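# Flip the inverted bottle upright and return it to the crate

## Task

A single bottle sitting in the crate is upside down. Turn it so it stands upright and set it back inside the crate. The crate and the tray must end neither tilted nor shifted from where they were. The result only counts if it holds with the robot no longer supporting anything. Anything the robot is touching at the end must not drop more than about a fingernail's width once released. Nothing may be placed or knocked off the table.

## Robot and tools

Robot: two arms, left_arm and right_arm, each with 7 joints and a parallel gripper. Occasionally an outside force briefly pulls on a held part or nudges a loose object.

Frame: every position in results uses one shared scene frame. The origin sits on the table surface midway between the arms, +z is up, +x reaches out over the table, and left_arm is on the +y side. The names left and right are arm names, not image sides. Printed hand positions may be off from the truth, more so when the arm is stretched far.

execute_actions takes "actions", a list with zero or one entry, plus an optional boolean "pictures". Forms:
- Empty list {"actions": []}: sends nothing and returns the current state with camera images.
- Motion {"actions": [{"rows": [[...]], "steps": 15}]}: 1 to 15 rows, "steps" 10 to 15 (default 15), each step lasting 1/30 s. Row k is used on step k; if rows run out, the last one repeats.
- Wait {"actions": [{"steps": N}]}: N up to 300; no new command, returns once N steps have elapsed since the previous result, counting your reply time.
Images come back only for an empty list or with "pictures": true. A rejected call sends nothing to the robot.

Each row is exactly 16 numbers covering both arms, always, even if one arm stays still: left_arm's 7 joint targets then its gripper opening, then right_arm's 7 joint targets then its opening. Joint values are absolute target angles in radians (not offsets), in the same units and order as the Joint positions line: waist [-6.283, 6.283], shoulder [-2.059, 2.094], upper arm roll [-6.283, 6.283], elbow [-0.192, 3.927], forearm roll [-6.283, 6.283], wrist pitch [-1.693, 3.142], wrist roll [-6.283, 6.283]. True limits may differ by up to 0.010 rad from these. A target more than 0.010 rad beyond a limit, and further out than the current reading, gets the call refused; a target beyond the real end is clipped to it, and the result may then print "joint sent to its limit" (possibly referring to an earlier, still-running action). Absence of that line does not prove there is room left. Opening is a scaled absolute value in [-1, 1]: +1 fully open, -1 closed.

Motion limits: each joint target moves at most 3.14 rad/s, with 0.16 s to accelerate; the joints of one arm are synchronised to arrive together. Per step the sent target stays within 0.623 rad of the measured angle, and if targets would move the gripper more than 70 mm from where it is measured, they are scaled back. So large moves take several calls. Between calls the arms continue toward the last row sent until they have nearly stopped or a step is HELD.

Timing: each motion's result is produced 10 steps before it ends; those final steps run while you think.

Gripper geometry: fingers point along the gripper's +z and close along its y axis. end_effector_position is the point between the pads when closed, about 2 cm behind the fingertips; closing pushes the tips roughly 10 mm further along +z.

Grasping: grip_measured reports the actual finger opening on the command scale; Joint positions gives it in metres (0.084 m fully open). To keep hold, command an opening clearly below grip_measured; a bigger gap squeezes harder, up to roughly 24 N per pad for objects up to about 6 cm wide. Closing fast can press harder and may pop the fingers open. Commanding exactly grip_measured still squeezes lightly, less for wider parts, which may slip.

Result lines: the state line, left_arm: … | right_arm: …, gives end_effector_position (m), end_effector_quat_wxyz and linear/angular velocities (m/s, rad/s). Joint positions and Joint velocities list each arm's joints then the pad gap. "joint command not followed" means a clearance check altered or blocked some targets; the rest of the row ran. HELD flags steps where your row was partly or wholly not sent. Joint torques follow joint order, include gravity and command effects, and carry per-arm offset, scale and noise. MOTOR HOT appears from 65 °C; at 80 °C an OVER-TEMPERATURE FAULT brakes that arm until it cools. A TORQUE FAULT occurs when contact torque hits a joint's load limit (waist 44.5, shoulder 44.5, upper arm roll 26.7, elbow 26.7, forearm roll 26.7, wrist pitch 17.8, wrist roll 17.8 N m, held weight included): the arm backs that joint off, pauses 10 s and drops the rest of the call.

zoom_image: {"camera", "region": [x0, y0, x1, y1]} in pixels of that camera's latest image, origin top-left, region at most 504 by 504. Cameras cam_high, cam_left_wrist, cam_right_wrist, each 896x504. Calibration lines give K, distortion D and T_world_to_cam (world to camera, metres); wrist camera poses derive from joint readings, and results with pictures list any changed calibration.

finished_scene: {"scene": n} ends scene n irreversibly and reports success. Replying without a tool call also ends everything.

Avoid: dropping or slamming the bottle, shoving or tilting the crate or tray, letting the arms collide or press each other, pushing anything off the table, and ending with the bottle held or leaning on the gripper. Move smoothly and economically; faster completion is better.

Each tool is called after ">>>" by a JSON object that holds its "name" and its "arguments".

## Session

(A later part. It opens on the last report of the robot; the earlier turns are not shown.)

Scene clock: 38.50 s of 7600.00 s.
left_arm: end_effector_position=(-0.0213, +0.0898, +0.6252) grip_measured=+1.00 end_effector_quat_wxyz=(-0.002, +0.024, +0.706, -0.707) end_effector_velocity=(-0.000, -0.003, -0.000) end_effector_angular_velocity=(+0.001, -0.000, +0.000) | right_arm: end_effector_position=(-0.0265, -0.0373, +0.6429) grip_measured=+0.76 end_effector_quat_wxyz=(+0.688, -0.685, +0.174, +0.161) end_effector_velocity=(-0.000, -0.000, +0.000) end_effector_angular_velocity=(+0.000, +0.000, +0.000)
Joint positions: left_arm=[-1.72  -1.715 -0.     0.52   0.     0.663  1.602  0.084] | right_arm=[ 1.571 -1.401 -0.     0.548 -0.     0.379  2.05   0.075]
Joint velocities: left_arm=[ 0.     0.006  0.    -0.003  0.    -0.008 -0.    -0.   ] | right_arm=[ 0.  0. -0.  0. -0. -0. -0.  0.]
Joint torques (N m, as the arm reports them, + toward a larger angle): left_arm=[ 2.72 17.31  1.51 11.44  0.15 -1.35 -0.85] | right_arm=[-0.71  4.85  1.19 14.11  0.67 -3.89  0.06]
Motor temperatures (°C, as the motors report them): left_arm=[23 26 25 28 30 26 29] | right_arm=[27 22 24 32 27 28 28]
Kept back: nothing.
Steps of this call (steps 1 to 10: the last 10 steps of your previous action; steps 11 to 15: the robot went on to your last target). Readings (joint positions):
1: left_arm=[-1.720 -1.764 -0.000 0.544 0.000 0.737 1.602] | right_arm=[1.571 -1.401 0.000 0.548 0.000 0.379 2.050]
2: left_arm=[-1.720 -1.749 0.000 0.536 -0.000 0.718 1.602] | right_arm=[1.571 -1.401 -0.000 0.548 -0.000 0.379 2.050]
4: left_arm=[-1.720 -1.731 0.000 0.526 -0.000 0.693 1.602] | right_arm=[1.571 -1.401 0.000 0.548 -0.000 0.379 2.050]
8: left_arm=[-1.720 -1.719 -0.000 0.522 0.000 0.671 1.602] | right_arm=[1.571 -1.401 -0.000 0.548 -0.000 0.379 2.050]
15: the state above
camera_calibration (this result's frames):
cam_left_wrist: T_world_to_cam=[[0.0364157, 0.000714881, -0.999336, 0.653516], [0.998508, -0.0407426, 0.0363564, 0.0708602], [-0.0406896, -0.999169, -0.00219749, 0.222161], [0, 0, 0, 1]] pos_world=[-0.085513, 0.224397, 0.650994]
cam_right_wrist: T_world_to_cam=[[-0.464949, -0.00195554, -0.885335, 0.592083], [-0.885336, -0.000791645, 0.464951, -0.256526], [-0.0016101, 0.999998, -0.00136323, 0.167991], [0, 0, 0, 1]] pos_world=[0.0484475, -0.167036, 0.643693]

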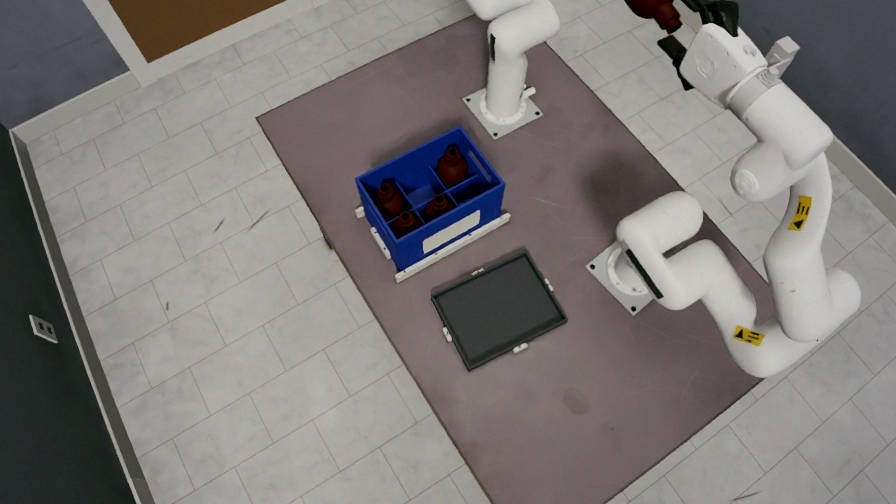

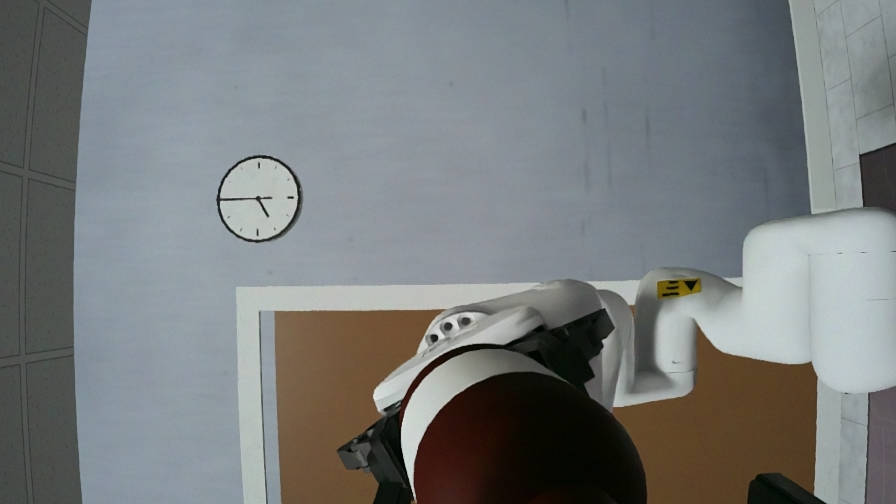

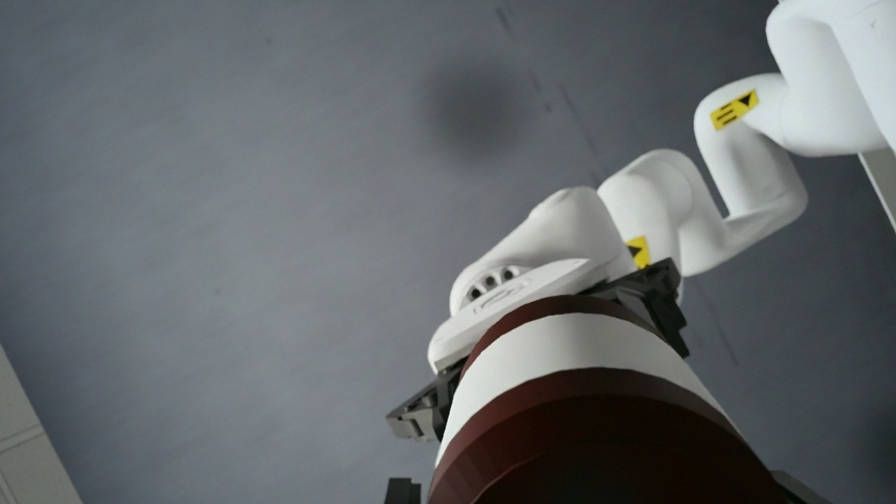

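Close left gripper and see what width it stops at.

>>> {"name": "execute_actions", "arguments": {"actions": [{"rows":[[-1.72,-1.7137,0,0.5193,0,0.6622,1.602,-1,1.5708,-1.401,0,0.5484,0,0.3786,2.05,-1]],"steps":15}]}}

>>> {"name": "execute_actions", "arguments": {"actions": [{"steps":15}]}}

Scene clock: 39.10 s of 7600.00 s.
left_arm: end_effector_position=(-0.0213, +0.0893, +0.6249) grip_measured=+0.34 end_effector_quat_wxyz=(-0.002, +0.024, +0.707, -0.707) end_effector_velocity=(-0.000, -0.000, -0.000) end_effector_angular_velocity=(+0.001, +0.000, -0.000) | right_arm: end_effector_position=(-0.0265, -0.0373, +0.6429) grip_measured=+0.76 end_effector_quat_wxyz=(+0.688, -0.685, +0.174, +0.161) end_effector_velocity=(+0.000, -0.000, +0.000) end_effector_angular_velocity=(+0.001, +0.000, +0.001)
Joint positions: left_arm=[-1.72  -1.714 -0.     0.519 -0.     0.662  1.602  0.058] | right_arm=[ 1.571 -1.401  0.     0.548  0.     0.379  2.05   0.075]
Joint velocities: left_arm=[ 0.     0.     0.    -0.001 -0.001  0.     0.    -0.184] | right_arm=[ 0.001 -0.001 -0.001 -0.    -0.    -0.     0.     0.   ]
Joint torques (N m, as the arm reports them, + toward a larger angle): left_arm=[ 2.59 17.49  1.57 11.62  0.13 -1.17 -0.83] | right_arm=[-0.75  5.34  1.29 14.15  0.71 -3.57  0.22]
Motor temperatures (°C, as the motors report them): left_arm=[23 26 25 28 30 26 29] | right_arm=[27 22 24 32 27 28 28]
Steps of this call (steps 1 to 13: the robot went on to your last target; steps 14 to 18: the first 5 steps of this action). Readings (joint positions):
14: left_arm=[-1.720 -1.714 0.000 0.519 -0.000 0.662 1.602] | right_arm=[1.571 -1.401 -0.000 0.548 0.000 0.379 2.050]
15: left_arm=[-1.720 -1.714 -0.000 0.519 0.000 0.662 1.602] | right_arm=[1.571 -1.401 0.000 0.548 -0.000 0.379 2.050]
17: left_arm=[-1.720 -1.714 -0.000 0.519 -0.000 0.662 1.602] | right_arm=[1.571 -1.401 0.000 0.548 0.000 0.379 2.050]
18: the state above

Scene clock: 39.60 s of 7600.00 s.
left_arm: end_effector_position=(-0.0214, +0.0892, +0.6247) grip_measured=-0.21 end_effector_quat_wxyz=(-0.002, +0.024, +0.707, -0.707) end_effector_velocity=(+0.000, -0.000, -0.000) end_effector_angular_velocity=(+0.001, -0.001, +0.000) | right_arm: end_effector_position=(-0.0264, -0.0376, +0.6435) grip_measured=+0.76 end_effector_quat_wxyz=(+0.689, -0.685, +0.174, +0.161) end_effector_velocity=(-0.000, -0.000, -0.000) end_effector_angular_velocity=(-0.000, +0.000, +0.001)
Joint positions: left_arm=[-1.72  -1.714 -0.     0.519 -0.     0.663  1.602  0.035] | right_arm=[ 1.571 -1.401 -0.     0.549 -0.     0.378  2.05   0.075]
Joint velocities: left_arm=[-0.    -0.     0.    -0.001  0.001 -0.     0.     0.   ] | right_arm=[ 0.001 -0.001  0.    -0.001  0.     0.001  0.    -0.   ]
Joint torques (N m, as the arm reports them, + toward a larger angle): left_arm=[ 2.96 17.42  1.77 12.37  0.44 -1.74 -0.76] | right_arm=[-0.47  6.13  1.8  12.3   0.54 -2.39  0.53]
Motor temperatures (°C, as the motors report them): left_arm=[23 26 25 28 30 26 29] | right_arm=[27 22 24 32 27 28 28]
Kept back: nothing.
Steps of this call (steps 1 to 10: the last 10 steps of your previous action; steps 11 to 15: the robot went on to your last target). Readings (joint positions):
1: left_arm=[-1.720 -1.714 -0.000 0.519 -0.000 0.662 1.602] | right_arm=[1.571 -1.401 -0.000 0.548 -0.000 0.379 2.050]
2: left_arm=[-1.720 -1.714 -0.000 0.519 0.000 0.662 1.602] | right_arm=[1.571 -1.401 -0.000 0.548 0.000 0.379 2.050]
4: left_arm=[-1.720 -1.714 -0.000 0.519 -0.000 0.663 1.602] | right_arm=[1.571 -1.401 -0.000 0.549 -0.000 0.378 2.050]
8: left_arm=[-1.720 -1.714 -0.000 0.519 -0.000 0.663 1.602] | right_arm=[1.571 -1.401 -0.000 0.549 -0.000 0.378 2.050]
15: the state above
All arms were judged still, so your last target was given up. Only a new action makes them travel on or press farther. Fingers that are still opening or closing keep moving.

>>> {"name": "execute_actions", "arguments": {"actions": [{"rows":[[-1.72,-1.7137,0,0.5193,0,0.6622,1.602,-1,1.5708,-1.401,0,0.5484,0,0.3786,2.05,1]],"steps":15}]}}

>>> {"name": "execute_actions", "arguments": {"actions": [{"rows":[[-1.72,-1.7137,0,0.5193,0,0.6622,1.602,-1,1.5708,-1.7585,0,0.6308,0,0.8185,2.05,1]],"steps":15}]}}

>>> {"name": "execute_actions", "arguments": {"actions": [{"steps":15}], "pictures": true}}

Scene clock: 40.23 s of 7600.00 s.
left_arm: end_effector_position=(-0.0213, +0.0893, +0.6248) grip_measured=-0.21 end_effector_quat_wxyz=(-0.002, +0.024, +0.707, -0.707) end_effector_velocity=(-0.000, +0.000, +0.000) end_effector_angular_velocity=(-0.001, +0.001, -0.001) | right_arm: end_effector_position=(-0.0265, -0.0375, +0.6432) grip_measured=+0.76 end_effector_quat_wxyz=(+0.689, -0.685, +0.174, +0.161) end_effector_velocity=(-0.000, +0.000, -0.000) end_effector_angular_velocity=(-0.000, +0.000, +0.001)
Joint positions: left_arm=[-1.72  -1.714 -0.     0.519 -0.     0.662  1.602  0.035] | right_arm=[ 1.571 -1.401 -0.     0.549 -0.     0.378  2.05   0.075]
Joint velocities: left_arm=[-0.     0.     0.     0.001 -0.001 -0.     0.    -0.   ] | right_arm=[ 0.001 -0.    -0.    -0.     0.    -0.    -0.     0.01 ]
Joint torques (N m, as the arm reports them, + toward a larger angle): left_arm=[ 2.93 17.09  1.93 12.81  0.11 -2.   -0.66] | right_arm=[-0.63  6.97  1.68 11.14  0.39 -1.54  0.17]
Motor temperatures (°C, as the motors report them): left_arm=[23 26 25 28 30 26 29] | right_arm=[27 22 24 32 27 28 28]
Steps of this call (steps 1 to 14: nothing new was sent; steps 15 to 19: the first 5 steps of this action). Readings (joint positions):
15: left_arm=[-1.720 -1.714 -0.000 0.519 -0.000 0.662 1.602] | right_arm=[1.571 -1.401 -0.000 0.549 -0.000 0.378 2.050]
16: left_arm=[-1.720 -1.714 -0.000 0.519 -0.000 0.662 1.602] | right_arm=[1.571 -1.401 -0.000 0.549 -0.000 0.378 2.050]
18: left_arm=[-1.720 -1.714 -0.000 0.519 -0.000 0.662 1.602] | right_arm=[1.571 -1.401 -0.000 0.549 -0.000 0.378 2.050]
19: the state above

Scene clock: 40.73 s of 7600.00 s.
left_arm: end_effector_position=(-0.0213, +0.0893, +0.6249) grip_measured=-0.22 end_effector_quat_wxyz=(-0.002, +0.024, +0.707, -0.707) end_effector_velocity=(-0.000, +0.000, +0.000) end_effector_angular_velocity=(-0.001, +0.001, -0.001) | right_arm: end_effector_position=(-0.0269, -0.0552, +0.6430) grip_measured=+1.00 end_effector_quat_wxyz=(+0.685, -0.689, +0.175, +0.160) end_effector_velocity=(-0.005, -0.328, +0.070) end_effector_angular_velocity=(+0.068, -0.001, -0.002)
Joint positions: left_arm=[-1.72  -1.714  0.     0.519  0.     0.662  1.602  0.035] | right_arm=[ 1.571 -1.456  0.     0.558  0.     0.454  2.05   0.084]
Joint velocities: left_arm=[-0.001 -0.    -0.     0.001 -0.001 -0.    -0.     0.   ] | right_arm=[-0.001 -0.908 -0.001  0.222 -0.     1.062 -0.     0.   ]
Joint torques (N m, as the arm reports them, + toward a larger angle): left_arm=[ 2.41 16.63  1.53 13.17  0.1  -2.08 -0.73] | right_arm=[-1.27  2.61  1.15 15.63  0.72 -3.3   0.23]
Motor temperatures (°C, as the motors report them): left_arm=[23 26 25 28 30 26 29] | right_arm=[27 22 24 32 27 28 28]
Steps of this call (steps 1 to 10: the last 10 steps of your previous action; steps 11 to 15: the first 5 steps of this action). Readings (joint positions):
11: left_arm=[-1.720 -1.714 0.000 0.519 0.000 0.662 1.602] | right_arm=[1.571 -1.401 0.000 0.548 0.000 0.379 2.050]
12: left_arm=[-1.720 -1.714 0.000 0.519 0.000 0.662 1.602] | right_arm=[1.571 -1.403 0.000 0.548 0.000 0.382 2.050]
14: left_arm=[-1.720 -1.714 0.000 0.519 0.000 0.662 1.602] | right_arm=[1.571 -1.429 0.000 0.552 0.000 0.420 2.050]
15: the state above

Scene clock: 41.23 s of 7600.00 s.
left_arm: end_effector_position=(-0.0213, +0.0893, +0.6249) grip_measured=-0.22 end_effector_quat_wxyz=(-0.002, +0.024, +0.707, -0.707) end_effector_velocity=(-0.000, -0.001, -0.001) end_effector_angular_velocity=(+0.002, +0.000, -0.000) | right_arm: end_effector_position=(-0.0289, -0.1634, +0.6432) grip_measured=+1.00 end_effector_quat_wxyz=(+0.688, -0.686, +0.174, +0.161) end_effector_velocity=(-0.001, -0.022, -0.013) end_effector_angular_velocity=(-0.027, +0.000, +0.001)
Joint positions: left_arm=[-1.72  -1.714  0.     0.519  0.     0.662  1.602  0.035] | right_arm=[ 1.571 -1.749  0.     0.628 -0.     0.808  2.05   0.084]
Joint velocities: left_arm=[-0.    -0.    -0.    -0.002 -0.    -0.    -0.     0.   ] | right_arm=[ 0.001 -0.07   0.     0.009 -0.     0.107 -0.    -0.   ]
Joint torques (N m, as the arm reports them, + toward a larger angle): left_arm=[ 2.54 16.47  1.32 13.05 -0.02 -2.19 -0.63] | right_arm=[-1.43  9.93  1.31  8.01  0.39 -2.83  0.07]
Motor temperatures (°C, as the motors report them): left_arm=[23 26 25 28 30 26 29] | right_arm=[27 22 24 32 27 28 28]
Kept back: nothing.
Steps of this call (steps 1 to 10: the last 10 steps of your previous action; steps 11 to 15: the robot went on to your last target). Readings (joint positions):
1: left_arm=[-1.720 -1.714 0.000 0.519 0.000 0.662 1.602] | right_arm=[1.571 -1.488 0.000 0.566 0.000 0.490 2.050]
2: left_arm=[-1.720 -1.714 0.000 0.519 0.000 0.662 1.602] | right_arm=[1.571 -1.520 0.000 0.576 0.000 0.525 2.050]
4: left_arm=[-1.720 -1.714 0.000 0.519 0.000 0.662 1.602] | right_arm=[1.571 -1.578 -0.000 0.592 0.000 0.594 2.050]
8: left_arm=[-1.720 -1.714 0.000 0.519 0.000 0.662 1.602] | right_arm=[1.571 -1.683 -0.000 0.614 0.000 0.723 2.050]
15: the state above
camera_calibration (this result's frames):
cam_left_wrist: T_world_to_cam=[[0.0364301, 0.00138688, -0.999335, 0.653234], [0.998507, -0.0407679, 0.0363433, 0.0708731], [-0.0406904, -0.999168, -0.00286999, 0.222112], [0, 0, 0, 1]] pos_world=[-0.0855268, 0.223911, 0.650861]
cam_right_wrist: T_world_to_cam=[[-0.464948, -0.00300596, -0.885333, 0.590826], [-0.885336, -0.000238273, 0.464951, -0.258812], [-0.00160858, 0.999995, -0.0025505, 0.294927], [0, 0, 0, 1]] pos_world=[0.0460429, -0.293211, 0.644165]

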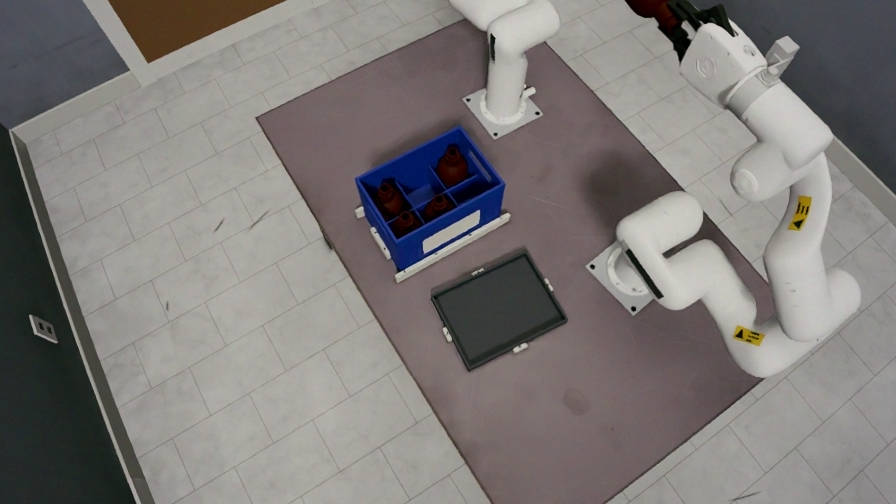

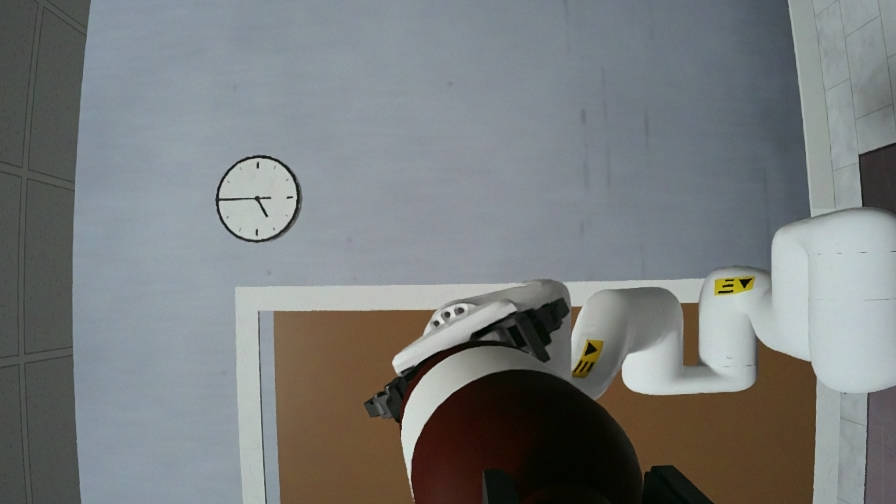

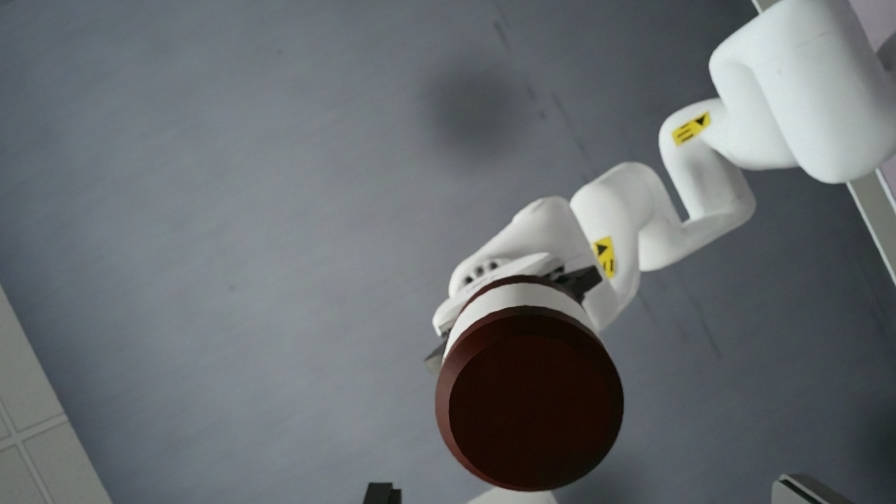

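>>> {"name": "execute_actions", "arguments": {"actions": [{"rows":[[-1.009,0.2823,0,1.9798,0,1.6975,1.602,-1,1.5708,-1.7585,0,0.6308,0,0.8185,2.05,1]],"steps":15}]}}

>>> {"name": "execute_actions", "arguments": {"actions": [{"steps":75}], "pictures": true}}

Scene clock: 42.23 s of 7600.00 s.
left_arm: end_effector_position=(-0.0071, +0.0834, +0.6282) grip_measured=-0.22 end_effector_quat_wxyz=(+0.024, -0.004, +0.734, -0.678) end_effector_velocity=(+0.256, -0.101, +0.072) end_effector_angular_velocity=(+1.336, +0.048, +1.388) | right_arm: end_effector_position=(-0.0290, -0.1671, +0.6429) grip_measured=+1.00 end_effector_quat_wxyz=(+0.688, -0.685, +0.174, +0.161) end_effector_velocity=(+0.000, -0.000, +0.000) end_effector_angular_velocity=(+0.000, +0.000, -0.000)
Joint positions: left_arm=[-1.643 -1.638  0.001  0.598 -0.     0.744  1.602  0.034] | right_arm=[ 1.571 -1.758  0.     0.631  0.     0.818  2.05   0.084]
Joint velocities: left_arm=[ 1.387  1.379 -0.005  1.41   0.002  1.368  0.    -0.009] | right_arm=[-0. -0. -0.  0. -0.  0. -0.  0.]
Joint torques (N m, as the arm reports them, + toward a larger angle): left_arm=[10.62 32.22  0.41 16.71  0.27 -1.99 -0.79] | right_arm=[-1.32  9.86  1.4   7.78  0.6  -2.46  0.13]
Motor temperatures (°C, as the motors report them): left_arm=[23 26 25 28 30 26 29] | right_arm=[27 22 24 32 27 28 28]
Steps of this call (steps 1 to 25: the robot went on to your last target; steps 26 to 30: the first 5 steps of this action). Readings (joint positions):
26: left_arm=[-1.720 -1.714 0.000 0.519 -0.000 0.662 1.602] | right_arm=[1.571 -1.758 0.000 0.631 -0.000 0.818 2.050]
27: left_arm=[-1.717 -1.711 0.000 0.522 -0.000 0.666 1.602] | right_arm=[1.571 -1.758 0.000 0.631 -0.000 0.818 2.050]
29: left_arm=[-1.682 -1.677 0.001 0.558 -0.000 0.704 1.602] | right_arm=[1.571 -1.758 0.000 0.631 -0.000 0.818 2.050]
30: the state above

Scene clock: 44.73 s of 7600.00 s.
left_arm: end_effector_position=(+0.3210, -0.1546, +0.4026) grip_measured=-0.24 end_effector_quat_wxyz=(+0.000, -0.316, +0.949, -0.000) end_effector_velocity=(+0.000, -0.000, -0.001) end_effector_angular_velocity=(+0.002, +0.000, +0.000) | right_arm: end_effector_position=(-0.0290, -0.1671, +0.6429) grip_measured=+1.00 end_effector_quat_wxyz=(+0.688, -0.685, +0.174, +0.161) end_effector_velocity=(-0.000, -0.000, +0.000) end_effector_angular_velocity=(+0.001, -0.000, +0.001)
Joint positions: left_arm=[-1.009  0.282 -0.     1.98  -0.     1.697  1.602  0.033] | right_arm=[ 1.571 -1.759  0.     0.631 -0.     0.819  2.05   0.084]
Joint velocities: left_arm=[-0.     0.002  0.     0.     0.001  0.    -0.    -0.   ] | right_arm=[ 0.001 -0.001  0.     0.     0.     0.001 -0.    -0.   ]
Joint torques (N m, as the arm reports them, + toward a larger angle): left_arm=[  2.58 -32.65   0.57  17.95  -0.03  -1.15  -0.8 ] | right_arm=[-1.01 10.24  1.23  7.49  0.1  -2.82  0.29]
Motor temperatures (°C, as the motors report them): left_arm=[23 26 25 28 30 26 29] | right_arm=[27 22 24 32 27 28 28]
Kept back: nothing.
Steps of this call (steps 1 to 10: the last 10 steps of your previous action; steps 11 to 75: the robot went on to your last target). Readings (joint positions):
1: left_arm=[-1.592 -1.588 0.000 0.649 -0.000 0.793 1.602] | right_arm=[1.571 -1.758 0.000 0.631 -0.000 0.818 2.050]
2: left_arm=[-1.538 -1.533 -0.000 0.704 -0.000 0.845 1.602] | right_arm=[1.571 -1.758 0.000 0.631 0.000 0.818 2.050]
4: left_arm=[-1.436 -1.427 -0.002 0.808 -0.000 0.949 1.602] | right_arm=[1.571 -1.758 0.000 0.631 0.000 0.819 2.050]
8: left_arm=[-1.279 -1.218 -0.001 1.017 0.000 1.159 1.602] | right_arm=[1.571 -1.758 0.000 0.631 0.000 0.818 2.050]
75: the state above
All arms were judged still, so your last target was given up. Only a new action makes them travel on or press farther. Fingers that are still opening or closing keep moving.
camera_calibration (this result's frames):
cam_left_wrist: T_world_to_cam=[[-0.595516, 0.80334, 0.00231765, 0.342491], [0.80333, 0.59552, -0.00412299, -0.0955044], [-0.00469237, -0.000593469, -0.999989, 0.536003], [0, 0, 0, 1]] pos_world=[0.283196, -0.217944, 0.534809]
cam_right_wrist: T_world_to_cam=[[-0.464944, -0.0019547, -0.885338, 0.59074], [-0.885339, -0.000790024, 0.464946, -0.258838], [-0.00160827, 0.999998, -0.00136325, 0.297848], [0, 0, 0, 1]] pos_world=[0.0459808, -0.296897, 0.643757]

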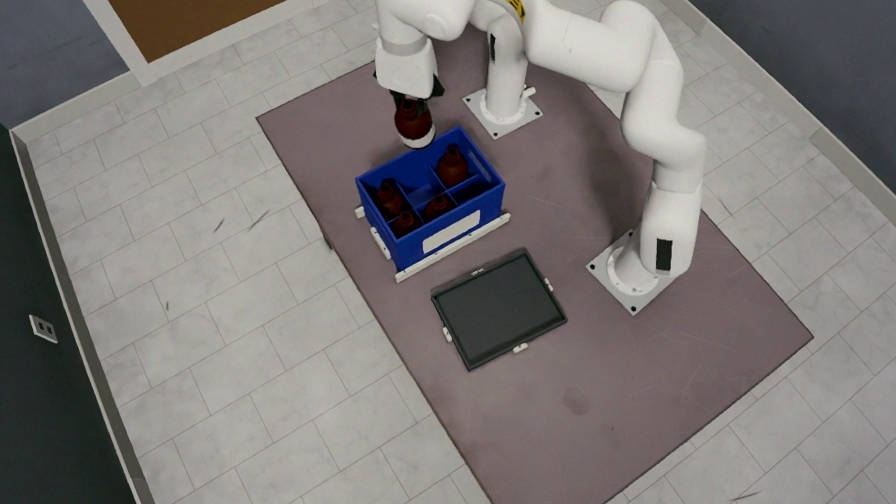

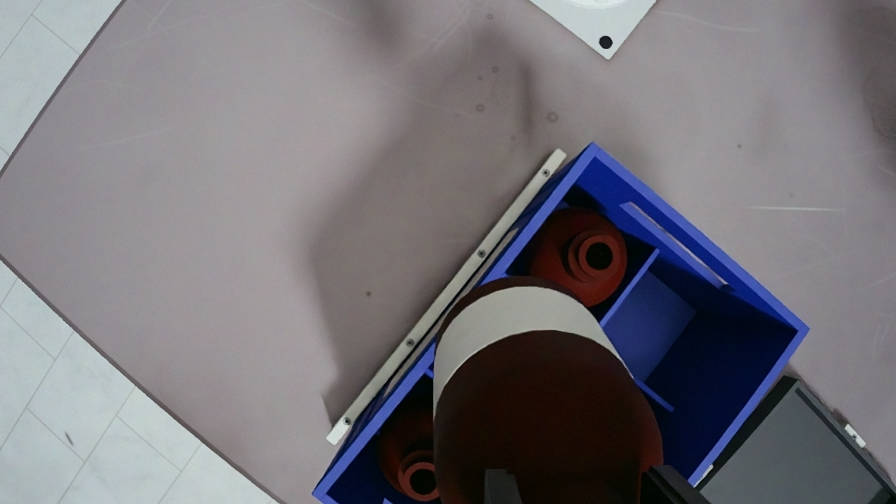

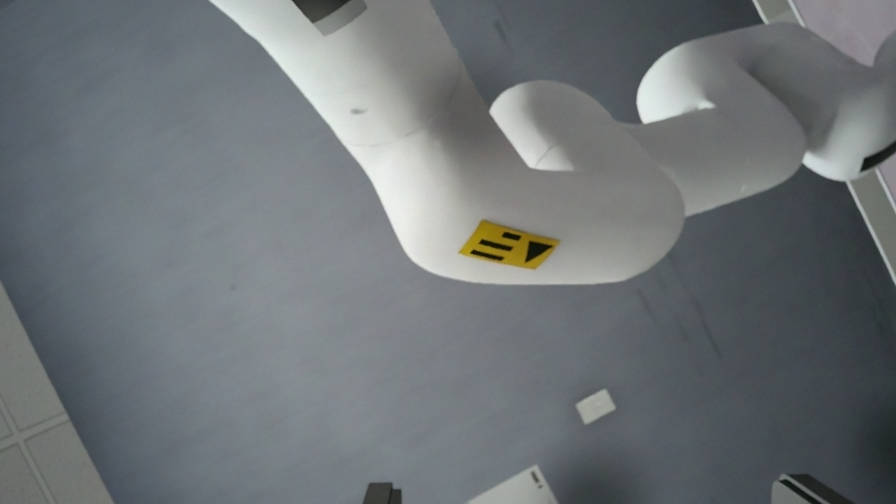

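>>> {"name": "execute_actions", "arguments": {"actions": [{"rows":[[-0.978,0.1865,0,1.5598,0,1.3733,1.602,-1,1.5708,-1.7585,0,0.6308,0,0.8185,2.05,1]],"steps":15}]}}

>>> {"name": "execute_actions", "arguments": {"actions": [{"steps":15}], "pictures": true}}

Scene clock: 45.30 s of 7600.00 s.
left_arm: end_effector_position=(+0.3245, -0.1551, +0.3882) grip_measured=-0.24 end_effector_quat_wxyz=(+0.001, -0.318, +0.948, -0.004) end_effector_velocity=(+0.048, +0.015, -0.276) end_effector_angular_velocity=(-0.011, -0.008, +0.087) | right_arm: end_effector_position=(-0.0290, -0.1671, +0.6429) grip_measured=+1.00 end_effector_quat_wxyz=(+0.688, -0.685, +0.174, +0.161) end_effector_velocity=(-0.000, -0.000, +0.000) end_effector_angular_velocity=(+0.000, +0.000, +0.001)
Joint positions: left_arm=[-1.004  0.262 -0.001  1.906 -0.     1.636  1.602  0.033] | right_arm=[ 1.571 -1.758 -0.     0.631 -0.     0.818  2.05   0.084]
Joint velocities: left_arm=[ 0.09  -0.302 -0.003 -1.24  -0.    -0.952 -0.    -0.   ] | right_arm=[ 0.001 -0.    -0.     0.     0.    -0.    -0.     0.   ]
Joint torques (N m, as the arm reports them, + toward a larger angle): left_arm=[  4.44 -23.71   1.57  11.19   0.16  -0.73  -0.79] | right_arm=[-1.5   9.78  1.05  8.04  0.76 -2.63  0.22]
Motor temperatures (°C, as the motors report them): left_arm=[23 26 25 28 30 26 29] | right_arm=[27 22 24 32 27 28 28]
Steps of this call (steps 1 to 12: nothing new was sent; steps 13 to 17: the first 5 steps of this action). Readings (joint positions):
13: left_arm=[-1.009 0.282 0.000 1.980 0.000 1.697 1.602] | right_arm=[1.571 -1.758 -0.000 0.631 0.000 0.819 2.050]
14: left_arm=[-1.009 0.281 -0.000 1.977 -0.000 1.695 1.602] | right_arm=[1.571 -1.758 -0.000 0.631 -0.000 0.819 2.050]
16: left_arm=[-1.006 0.271 -0.001 1.943 -0.000 1.665 1.602] | right_arm=[1.571 -1.758 -0.000 0.631 -0.000 0.819 2.050]
17: the state above

Scene clock: 45.80 s of 7600.00 s.
left_arm: end_effector_position=(+0.3308, -0.1408, +0.3048) grip_measured=-0.24 end_effector_quat_wxyz=(+0.000, -0.330, +0.944, -0.001) end_effector_velocity=(-0.003, +0.002, -0.018) end_effector_angular_velocity=(+0.003, +0.005, +0.000) | right_arm: end_effector_position=(-0.0290, -0.1671, +0.6429) grip_measured=+1.00 end_effector_quat_wxyz=(+0.688, -0.685, +0.174, +0.161) end_effector_velocity=(+0.000, -0.000, +0.000) end_effector_angular_velocity=(+0.001, +0.000, -0.001)
Joint positions: left_arm=[-0.978  0.187 -0.     1.567  0.     1.378  1.602  0.033] | right_arm=[ 1.571 -1.758  0.     0.631  0.     0.819  2.05   0.084]
Joint velocities: left_arm=[ 0.003 -0.01  -0.003 -0.062 -0.002 -0.047 -0.     0.   ] | right_arm=[-0.    -0.001 -0.    -0.    -0.    -0.     0.    -0.   ]
Joint torques (N m, as the arm reports them, + toward a larger angle): left_arm=[  2.7  -30.96   0.58  19.48   0.11  -1.04  -0.66] | right_arm=[-0.72 10.19  1.41  7.74  0.42 -2.8   0.32]
Motor temperatures (°C, as the motors report them): left_arm=[23 26 25 28 30 27 29] | right_arm=[27 22 24 32 27 28 28]
Kept back: nothing.
Steps of this call (steps 1 to 10: the last 10 steps of your previous action; steps 11 to 15: the robot went on to your last target). Readings (joint positions):
1: left_arm=[-1.001 0.252 -0.001 1.862 -0.000 1.603 1.602] | right_arm=[1.571 -1.758 -0.000 0.631 -0.000 0.819 2.050]
2: left_arm=[-0.997 0.243 -0.000 1.816 -0.000 1.570 1.602] | right_arm=[1.571 -1.758 0.000 0.631 -0.000 0.818 2.050]
4: left_arm=[-0.990 0.227 0.001 1.729 0.000 1.507 1.602] | right_arm=[1.571 -1.758 0.000 0.631 -0.000 0.818 2.050]
8: left_arm=[-0.982 0.201 0.001 1.613 0.000 1.418 1.602] | right_arm=[1.571 -1.758 -0.000 0.631 -0.000 0.819 2.050]
15: the state above
camera_calibration (this result's frames):
cam_left_wrist: T_world_to_cam=[[-0.619714, 0.784827, 0.000920199, 0.343303], [0.784819, 0.619713, -0.00402869, -0.102499], [-0.00373208, -0.00177445, -0.999991, 0.437722], [0, 0, 0, 1]] pos_world=[0.294827, -0.205136, 0.436989]
cam_right_wrist: T_world_to_cam=[[-0.464944, -0.00195488, -0.885338, 0.59074], [-0.885338, -0.000790042, 0.464946, -0.258838], [-0.00160837, 0.999998, -0.0013634, 0.297848], [0, 0, 0, 1]] pos_world=[0.0459808, -0.296897, 0.643757]

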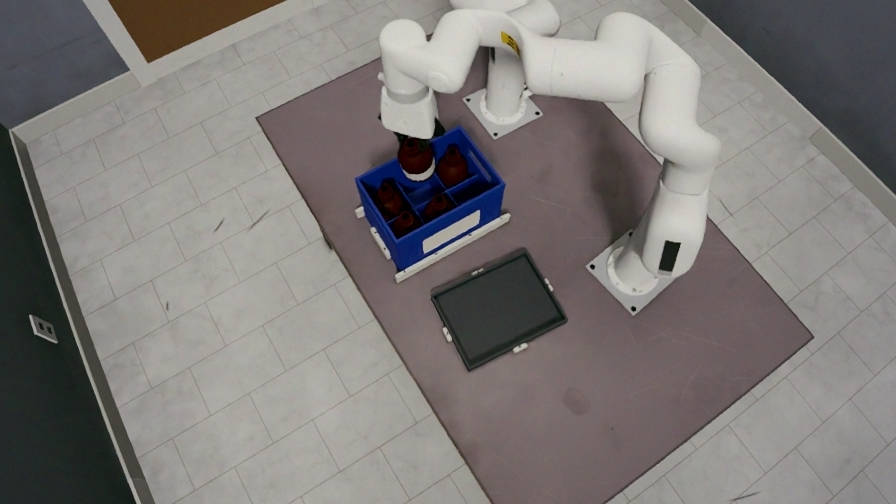

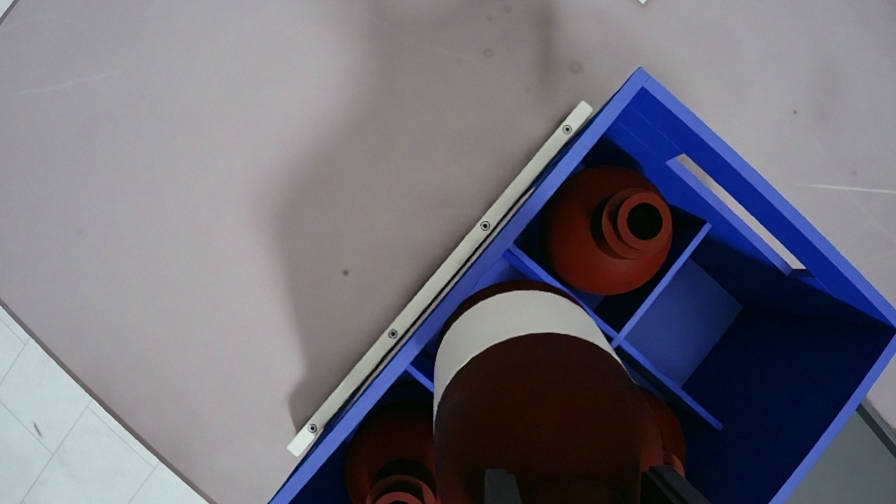

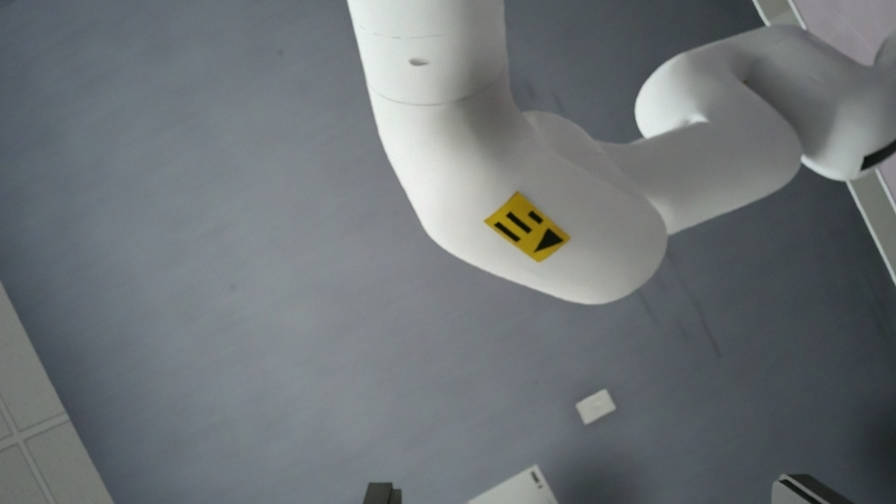

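>>> {"name": "execute_actions", "arguments": {"actions": [{"rows":[[-0.978,0.1986,0,1.4044,0,1.2058,1.602,-1,1.5708,-1.7585,0,0.6308,0,0.8185,2.05,1]],"steps":15}]}}

>>> {"name": "execute_actions", "arguments": {"actions": [{"steps":15}], "pictures": true}}

Scene clock: 47.07 s of 7600.00 s.
left_arm: end_effector_position=(+0.3325, -0.1419, +0.2840) grip_measured=-0.24 end_effector_quat_wxyz=(+0.002, -0.331, +0.944, -0.004) end_effector_velocity=(-0.002, +0.005, -0.313) end_effector_angular_velocity=(+0.061, +0.052, +0.004) | right_arm: end_effector_position=(-0.0290, -0.1671, +0.6429) grip_measured=+1.00 end_effector_quat_wxyz=(+0.688, -0.685, +0.174, +0.161) end_effector_velocity=(+0.000, +0.000, -0.000) end_effector_angular_velocity=(-0.001, +0.000, -0.000)
Joint positions: left_arm=[-0.978  0.187  0.     1.506  0.     1.31   1.602  0.033] | right_arm=[ 1.571 -1.758  0.     0.631  0.     0.819  2.05   0.084]
Joint velocities: left_arm=[ 0.002  0.084  0.001 -0.765 -0.    -0.769 -0.001 -0.   ] | right_arm=[-0.     0.001 -0.     0.     0.    -0.    -0.    -0.   ]
Joint torques (N m, as the arm reports them, + toward a larger angle): left_arm=[  2.46 -24.16   0.33  15.18  -0.19  -0.42  -0.68] | right_arm=[-1.33 10.49  0.98  7.87  0.56 -2.63  0.06]
Motor temperatures (°C, as the motors report them): left_arm=[23 26 25 28 30 27 29] | right_arm=[27 22 24 32 27 28 28]
Steps of this call (steps 1 to 15: the robot went on to your last target; steps 16 to 33: nothing new was sent; steps 34 to 38: the first 5 steps of this action). Readings (joint positions):
34: left_arm=[-0.978 0.187 -0.000 1.560 -0.000 1.373 1.602] | right_arm=[1.571 -1.759 0.000 0.631 0.000 0.818 2.050]
35: left_arm=[-0.978 0.186 0.000 1.557 0.000 1.370 1.602] | right_arm=[1.571 -1.758 0.000 0.631 -0.000 0.819 2.050]
37: left_arm=[-0.978 0.186 0.000 1.530 0.000 1.336 1.602] | right_arm=[1.571 -1.759 0.000 0.631 -0.000 0.819 2.050]
38: the state above

Scene clock: 47.57 s of 7600.00 s.
left_arm: end_effector_position=(+0.3307, -0.1402, +0.2432) grip_measured=-0.24 end_effector_quat_wxyz=(+0.000, -0.331, +0.944, -0.000) end_effector_velocity=(-0.000, +0.002, -0.007) end_effector_angular_velocity=(+0.006, +0.006, +0.003) | right_arm: end_effector_position=(-0.0290, -0.1671, +0.6429) grip_measured=+1.00 end_effector_quat_wxyz=(+0.688, -0.685, +0.174, +0.161) end_effector_velocity=(-0.000, -0.000, -0.000) end_effector_angular_velocity=(+0.000, -0.000, -0.000)
Joint positions: left_arm=[-0.978  0.198 -0.     1.406  0.     1.207  1.602  0.033] | right_arm=[ 1.571 -1.759  0.     0.631 -0.     0.819  2.05   0.084]
Joint velocities: left_arm=[ 0.001  0.004  0.002 -0.013 -0.001 -0.008  0.    -0.   ] | right_arm=[-0. -0.  0. -0.  0.  0.  0. -0.]
Joint torques (N m, as the arm reports them, + toward a larger angle): left_arm=[  2.84 -31.7    0.78  19.69  -0.11  -1.12  -0.77] | right_arm=[-1.11 10.12  1.18  7.86  0.73 -2.99  0.31]
Motor temperatures (°C, as the motors report them): left_arm=[23 26 25 29 30 27 29] | right_arm=[27 22 24 31 27 28 28]
Kept back: nothing.
Steps of this call (steps 1 to 10: the last 10 steps of your previous action; steps 11 to 15: the robot went on to your last target). Readings (joint positions):
1: left_arm=[-0.978 0.191 0.000 1.481 0.000 1.285 1.602] | right_arm=[1.571 -1.758 -0.000 0.631 -0.000 0.819 2.050]
2: left_arm=[-0.978 0.195 0.000 1.458 -0.000 1.266 1.602] | right_arm=[1.571 -1.758 -0.000 0.631 0.000 0.819 2.050]
4: left_arm=[-0.978 0.201 -0.000 1.428 -0.000 1.239 1.602] | right_arm=[1.571 -1.758 0.000 0.631 0.000 0.819 2.050]
8: left_arm=[-0.978 0.198 -0.000 1.413 -0.000 1.215 1.602] | right_arm=[1.571 -1.758 0.000 0.631 0.000 0.819 2.050]
15: the state above
camera_calibration (this result's frames):
cam_left_wrist: T_world_to_cam=[[-0.620077, 0.784539, 0.00194931, 0.342658], [0.784529, 0.620079, -0.00410294, -0.102795], [-0.00442764, -0.00101485, -0.99999, 0.376475], [0, 0, 0, 1]] pos_world=[0.294787, -0.204705, 0.375381]
cam_right_wrist: T_world_to_cam=[[-0.464944, -0.00195478, -0.885338, 0.59074], [-0.885339, -0.000789912, 0.464946, -0.258838], [-0.00160821, 0.999998, -0.00136338, 0.297848], [0, 0, 0, 1]] pos_world=[0.0459808, -0.296897, 0.643757]

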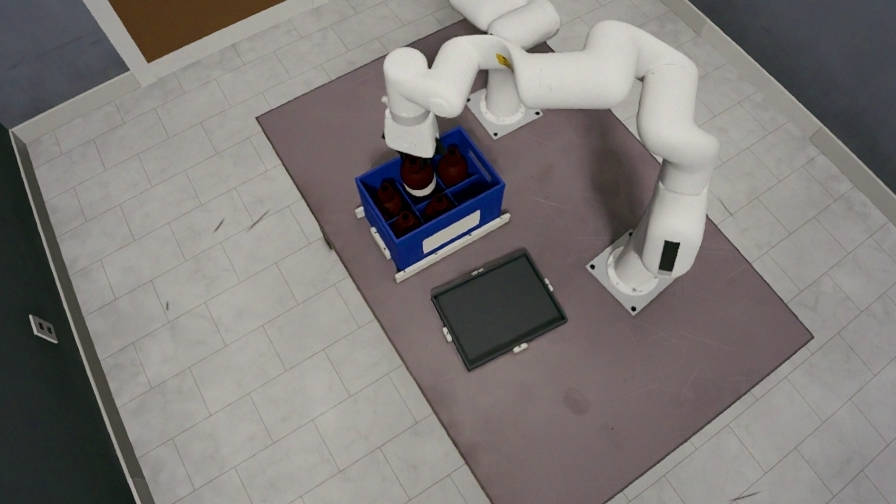

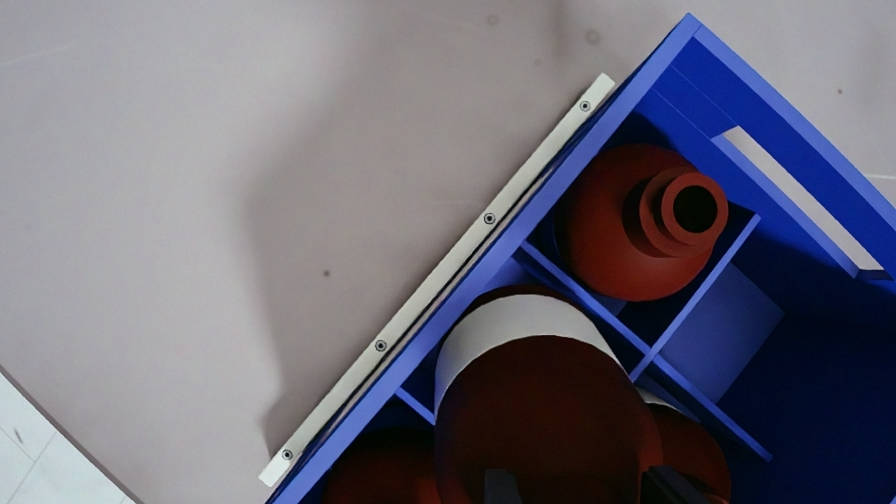

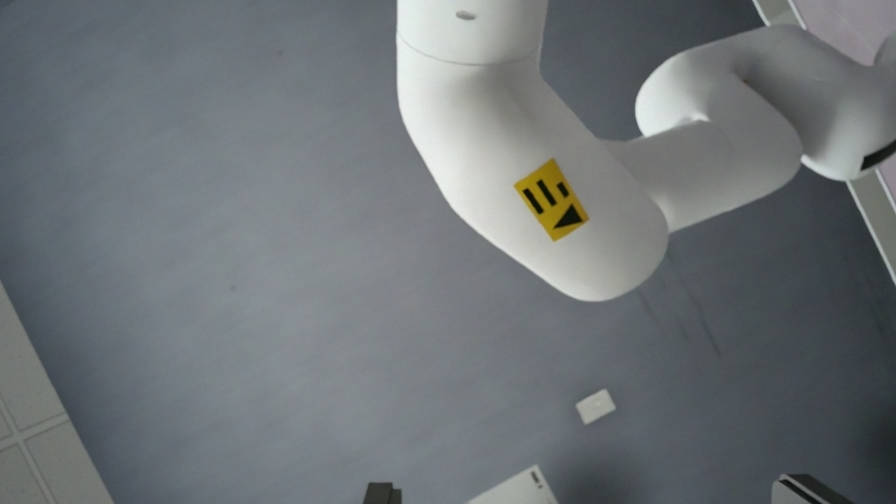

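Entering the cell fine. Lower further.

>>> {"name": "execute_actions", "arguments": {"actions": [{"rows":[[-0.978,0.2344,0,1.3061,0,1.0717,1.602,-1,1.5708,-1.7585,0,0.6308,0,0.8185,2.05,1]],"steps":15}]}}

>>> {"name": "execute_actions", "arguments": {"actions": [{"steps":15}]}}

Scene clock: 48.03 s of 7600.00 s.
left_arm: end_effector_position=(+0.3322, -0.1418, +0.2253) grip_measured=-0.24 end_effector_quat_wxyz=(+0.001, -0.331, +0.944, -0.004) end_effector_velocity=(-0.008, +0.015, -0.278) end_effector_angular_velocity=(+0.085, +0.066, +0.003) | right_arm: end_effector_position=(-0.0290, -0.1671, +0.6429) grip_measured=+1.00 end_effector_quat_wxyz=(+0.688, -0.685, +0.174, +0.161) end_effector_velocity=(+0.000, +0.000, -0.000) end_effector_angular_velocity=(-0.001, +0.000, -0.000)
Joint positions: left_arm=[-0.978  0.21   0.     1.368  0.     1.15   1.602  0.033] | right_arm=[ 1.571 -1.758  0.     0.631  0.     0.819  2.05   0.084]
Joint velocities: left_arm=[ 0.001  0.209  0.003 -0.504  0.005 -0.607 -0.001 -0.   ] | right_arm=[-0.  0. -0.  0. -0.  0.  0. -0.]
Joint torques (N m, as the arm reports them, + toward a larger angle): left_arm=[  2.71 -28.03   0.46  16.55  -0.1   -0.25  -0.61] | right_arm=[-1.2  10.15  1.16  8.03  0.68 -2.71  0.45]
Motor temperatures (°C, as the motors report them): left_arm=[23 26 25 29 30 27 29] | right_arm=[27 22 24 31 27 28 28]
Steps of this call (steps 1 to 9: the robot went on to your last target; steps 10 to 14: the first 5 steps of this action). Readings (joint positions):
10: left_arm=[-0.978 0.199 -0.000 1.404 0.000 1.206 1.602] | right_arm=[1.571 -1.758 -0.000 0.631 -0.000 0.819 2.050]
11: left_arm=[-0.978 0.199 0.000 1.403 0.000 1.202 1.602] | right_arm=[1.571 -1.758 0.000 0.631 -0.000 0.819 2.050]
13: left_arm=[-0.978 0.204 0.000 1.384 0.000 1.171 1.602] | right_arm=[1.571 -1.758 0.000 0.631 -0.000 0.819 2.050]
14: the state above

Scene clock: 48.53 s of 7600.00 s.
left_arm: end_effector_position=(+0.3306, -0.1403, +0.1930) grip_measured=-0.24 end_effector_quat_wxyz=(+0.000, -0.331, +0.944, -0.000) end_effector_velocity=(-0.000, +0.001, -0.005) end_effector_angular_velocity=(+0.003, +0.003, +0.002) | right_arm: end_effector_position=(-0.0290, -0.1671, +0.6429) grip_measured=+1.00 end_effector_quat_wxyz=(+0.688, -0.685, +0.174, +0.161) end_effector_velocity=(+0.000, +0.000, -0.000) end_effector_angular_velocity=(-0.001, -0.000, -0.001)
Joint positions: left_arm=[-0.978  0.234 -0.     1.307 -0.     1.072  1.602  0.033] | right_arm=[ 1.571 -1.758 -0.     0.631  0.     0.819  2.05   0.084]
Joint velocities: left_arm=[ 0.001  0.004  0.001 -0.008 -0.001 -0.007 -0.    -0.   ] | right_arm=[-0.001  0.001  0.     0.    -0.     0.     0.     0.   ]
Joint torques (N m, as the arm reports them, + toward a larger angle): left_arm=[  2.73 -32.     1.06  18.89   0.    -1.26  -0.58] | right_arm=[-1.28 10.51  0.98  8.23  0.66 -2.73  0.3 ]
Motor temperatures (°C, as the motors report them): left_arm=[23 26 25 29 30 27 29] | right_arm=[27 22 24 31 27 28 28]
Kept back: nothing.
Steps of this call (steps 1 to 10: the last 10 steps of your previous action; steps 11 to 15: the robot went on to your last target). Readings (joint positions):
1: left_arm=[-0.978 0.217 0.000 1.351 0.000 1.132 1.602] | right_arm=[1.571 -1.759 -0.000 0.631 0.000 0.819 2.050]
2: left_arm=[-0.978 0.224 0.000 1.337 0.000 1.117 1.602] | right_arm=[1.571 -1.758 -0.000 0.631 0.000 0.819 2.050]
4: left_arm=[-0.978 0.232 -0.000 1.319 -0.000 1.097 1.602] | right_arm=[1.571 -1.759 0.000 0.631 0.000 0.819 2.050]
8: left_arm=[-0.978 0.233 -0.000 1.311 -0.000 1.079 1.602] | right_arm=[1.571 -1.758 0.000 0.631 0.000 0.818 2.050]
15: the state above


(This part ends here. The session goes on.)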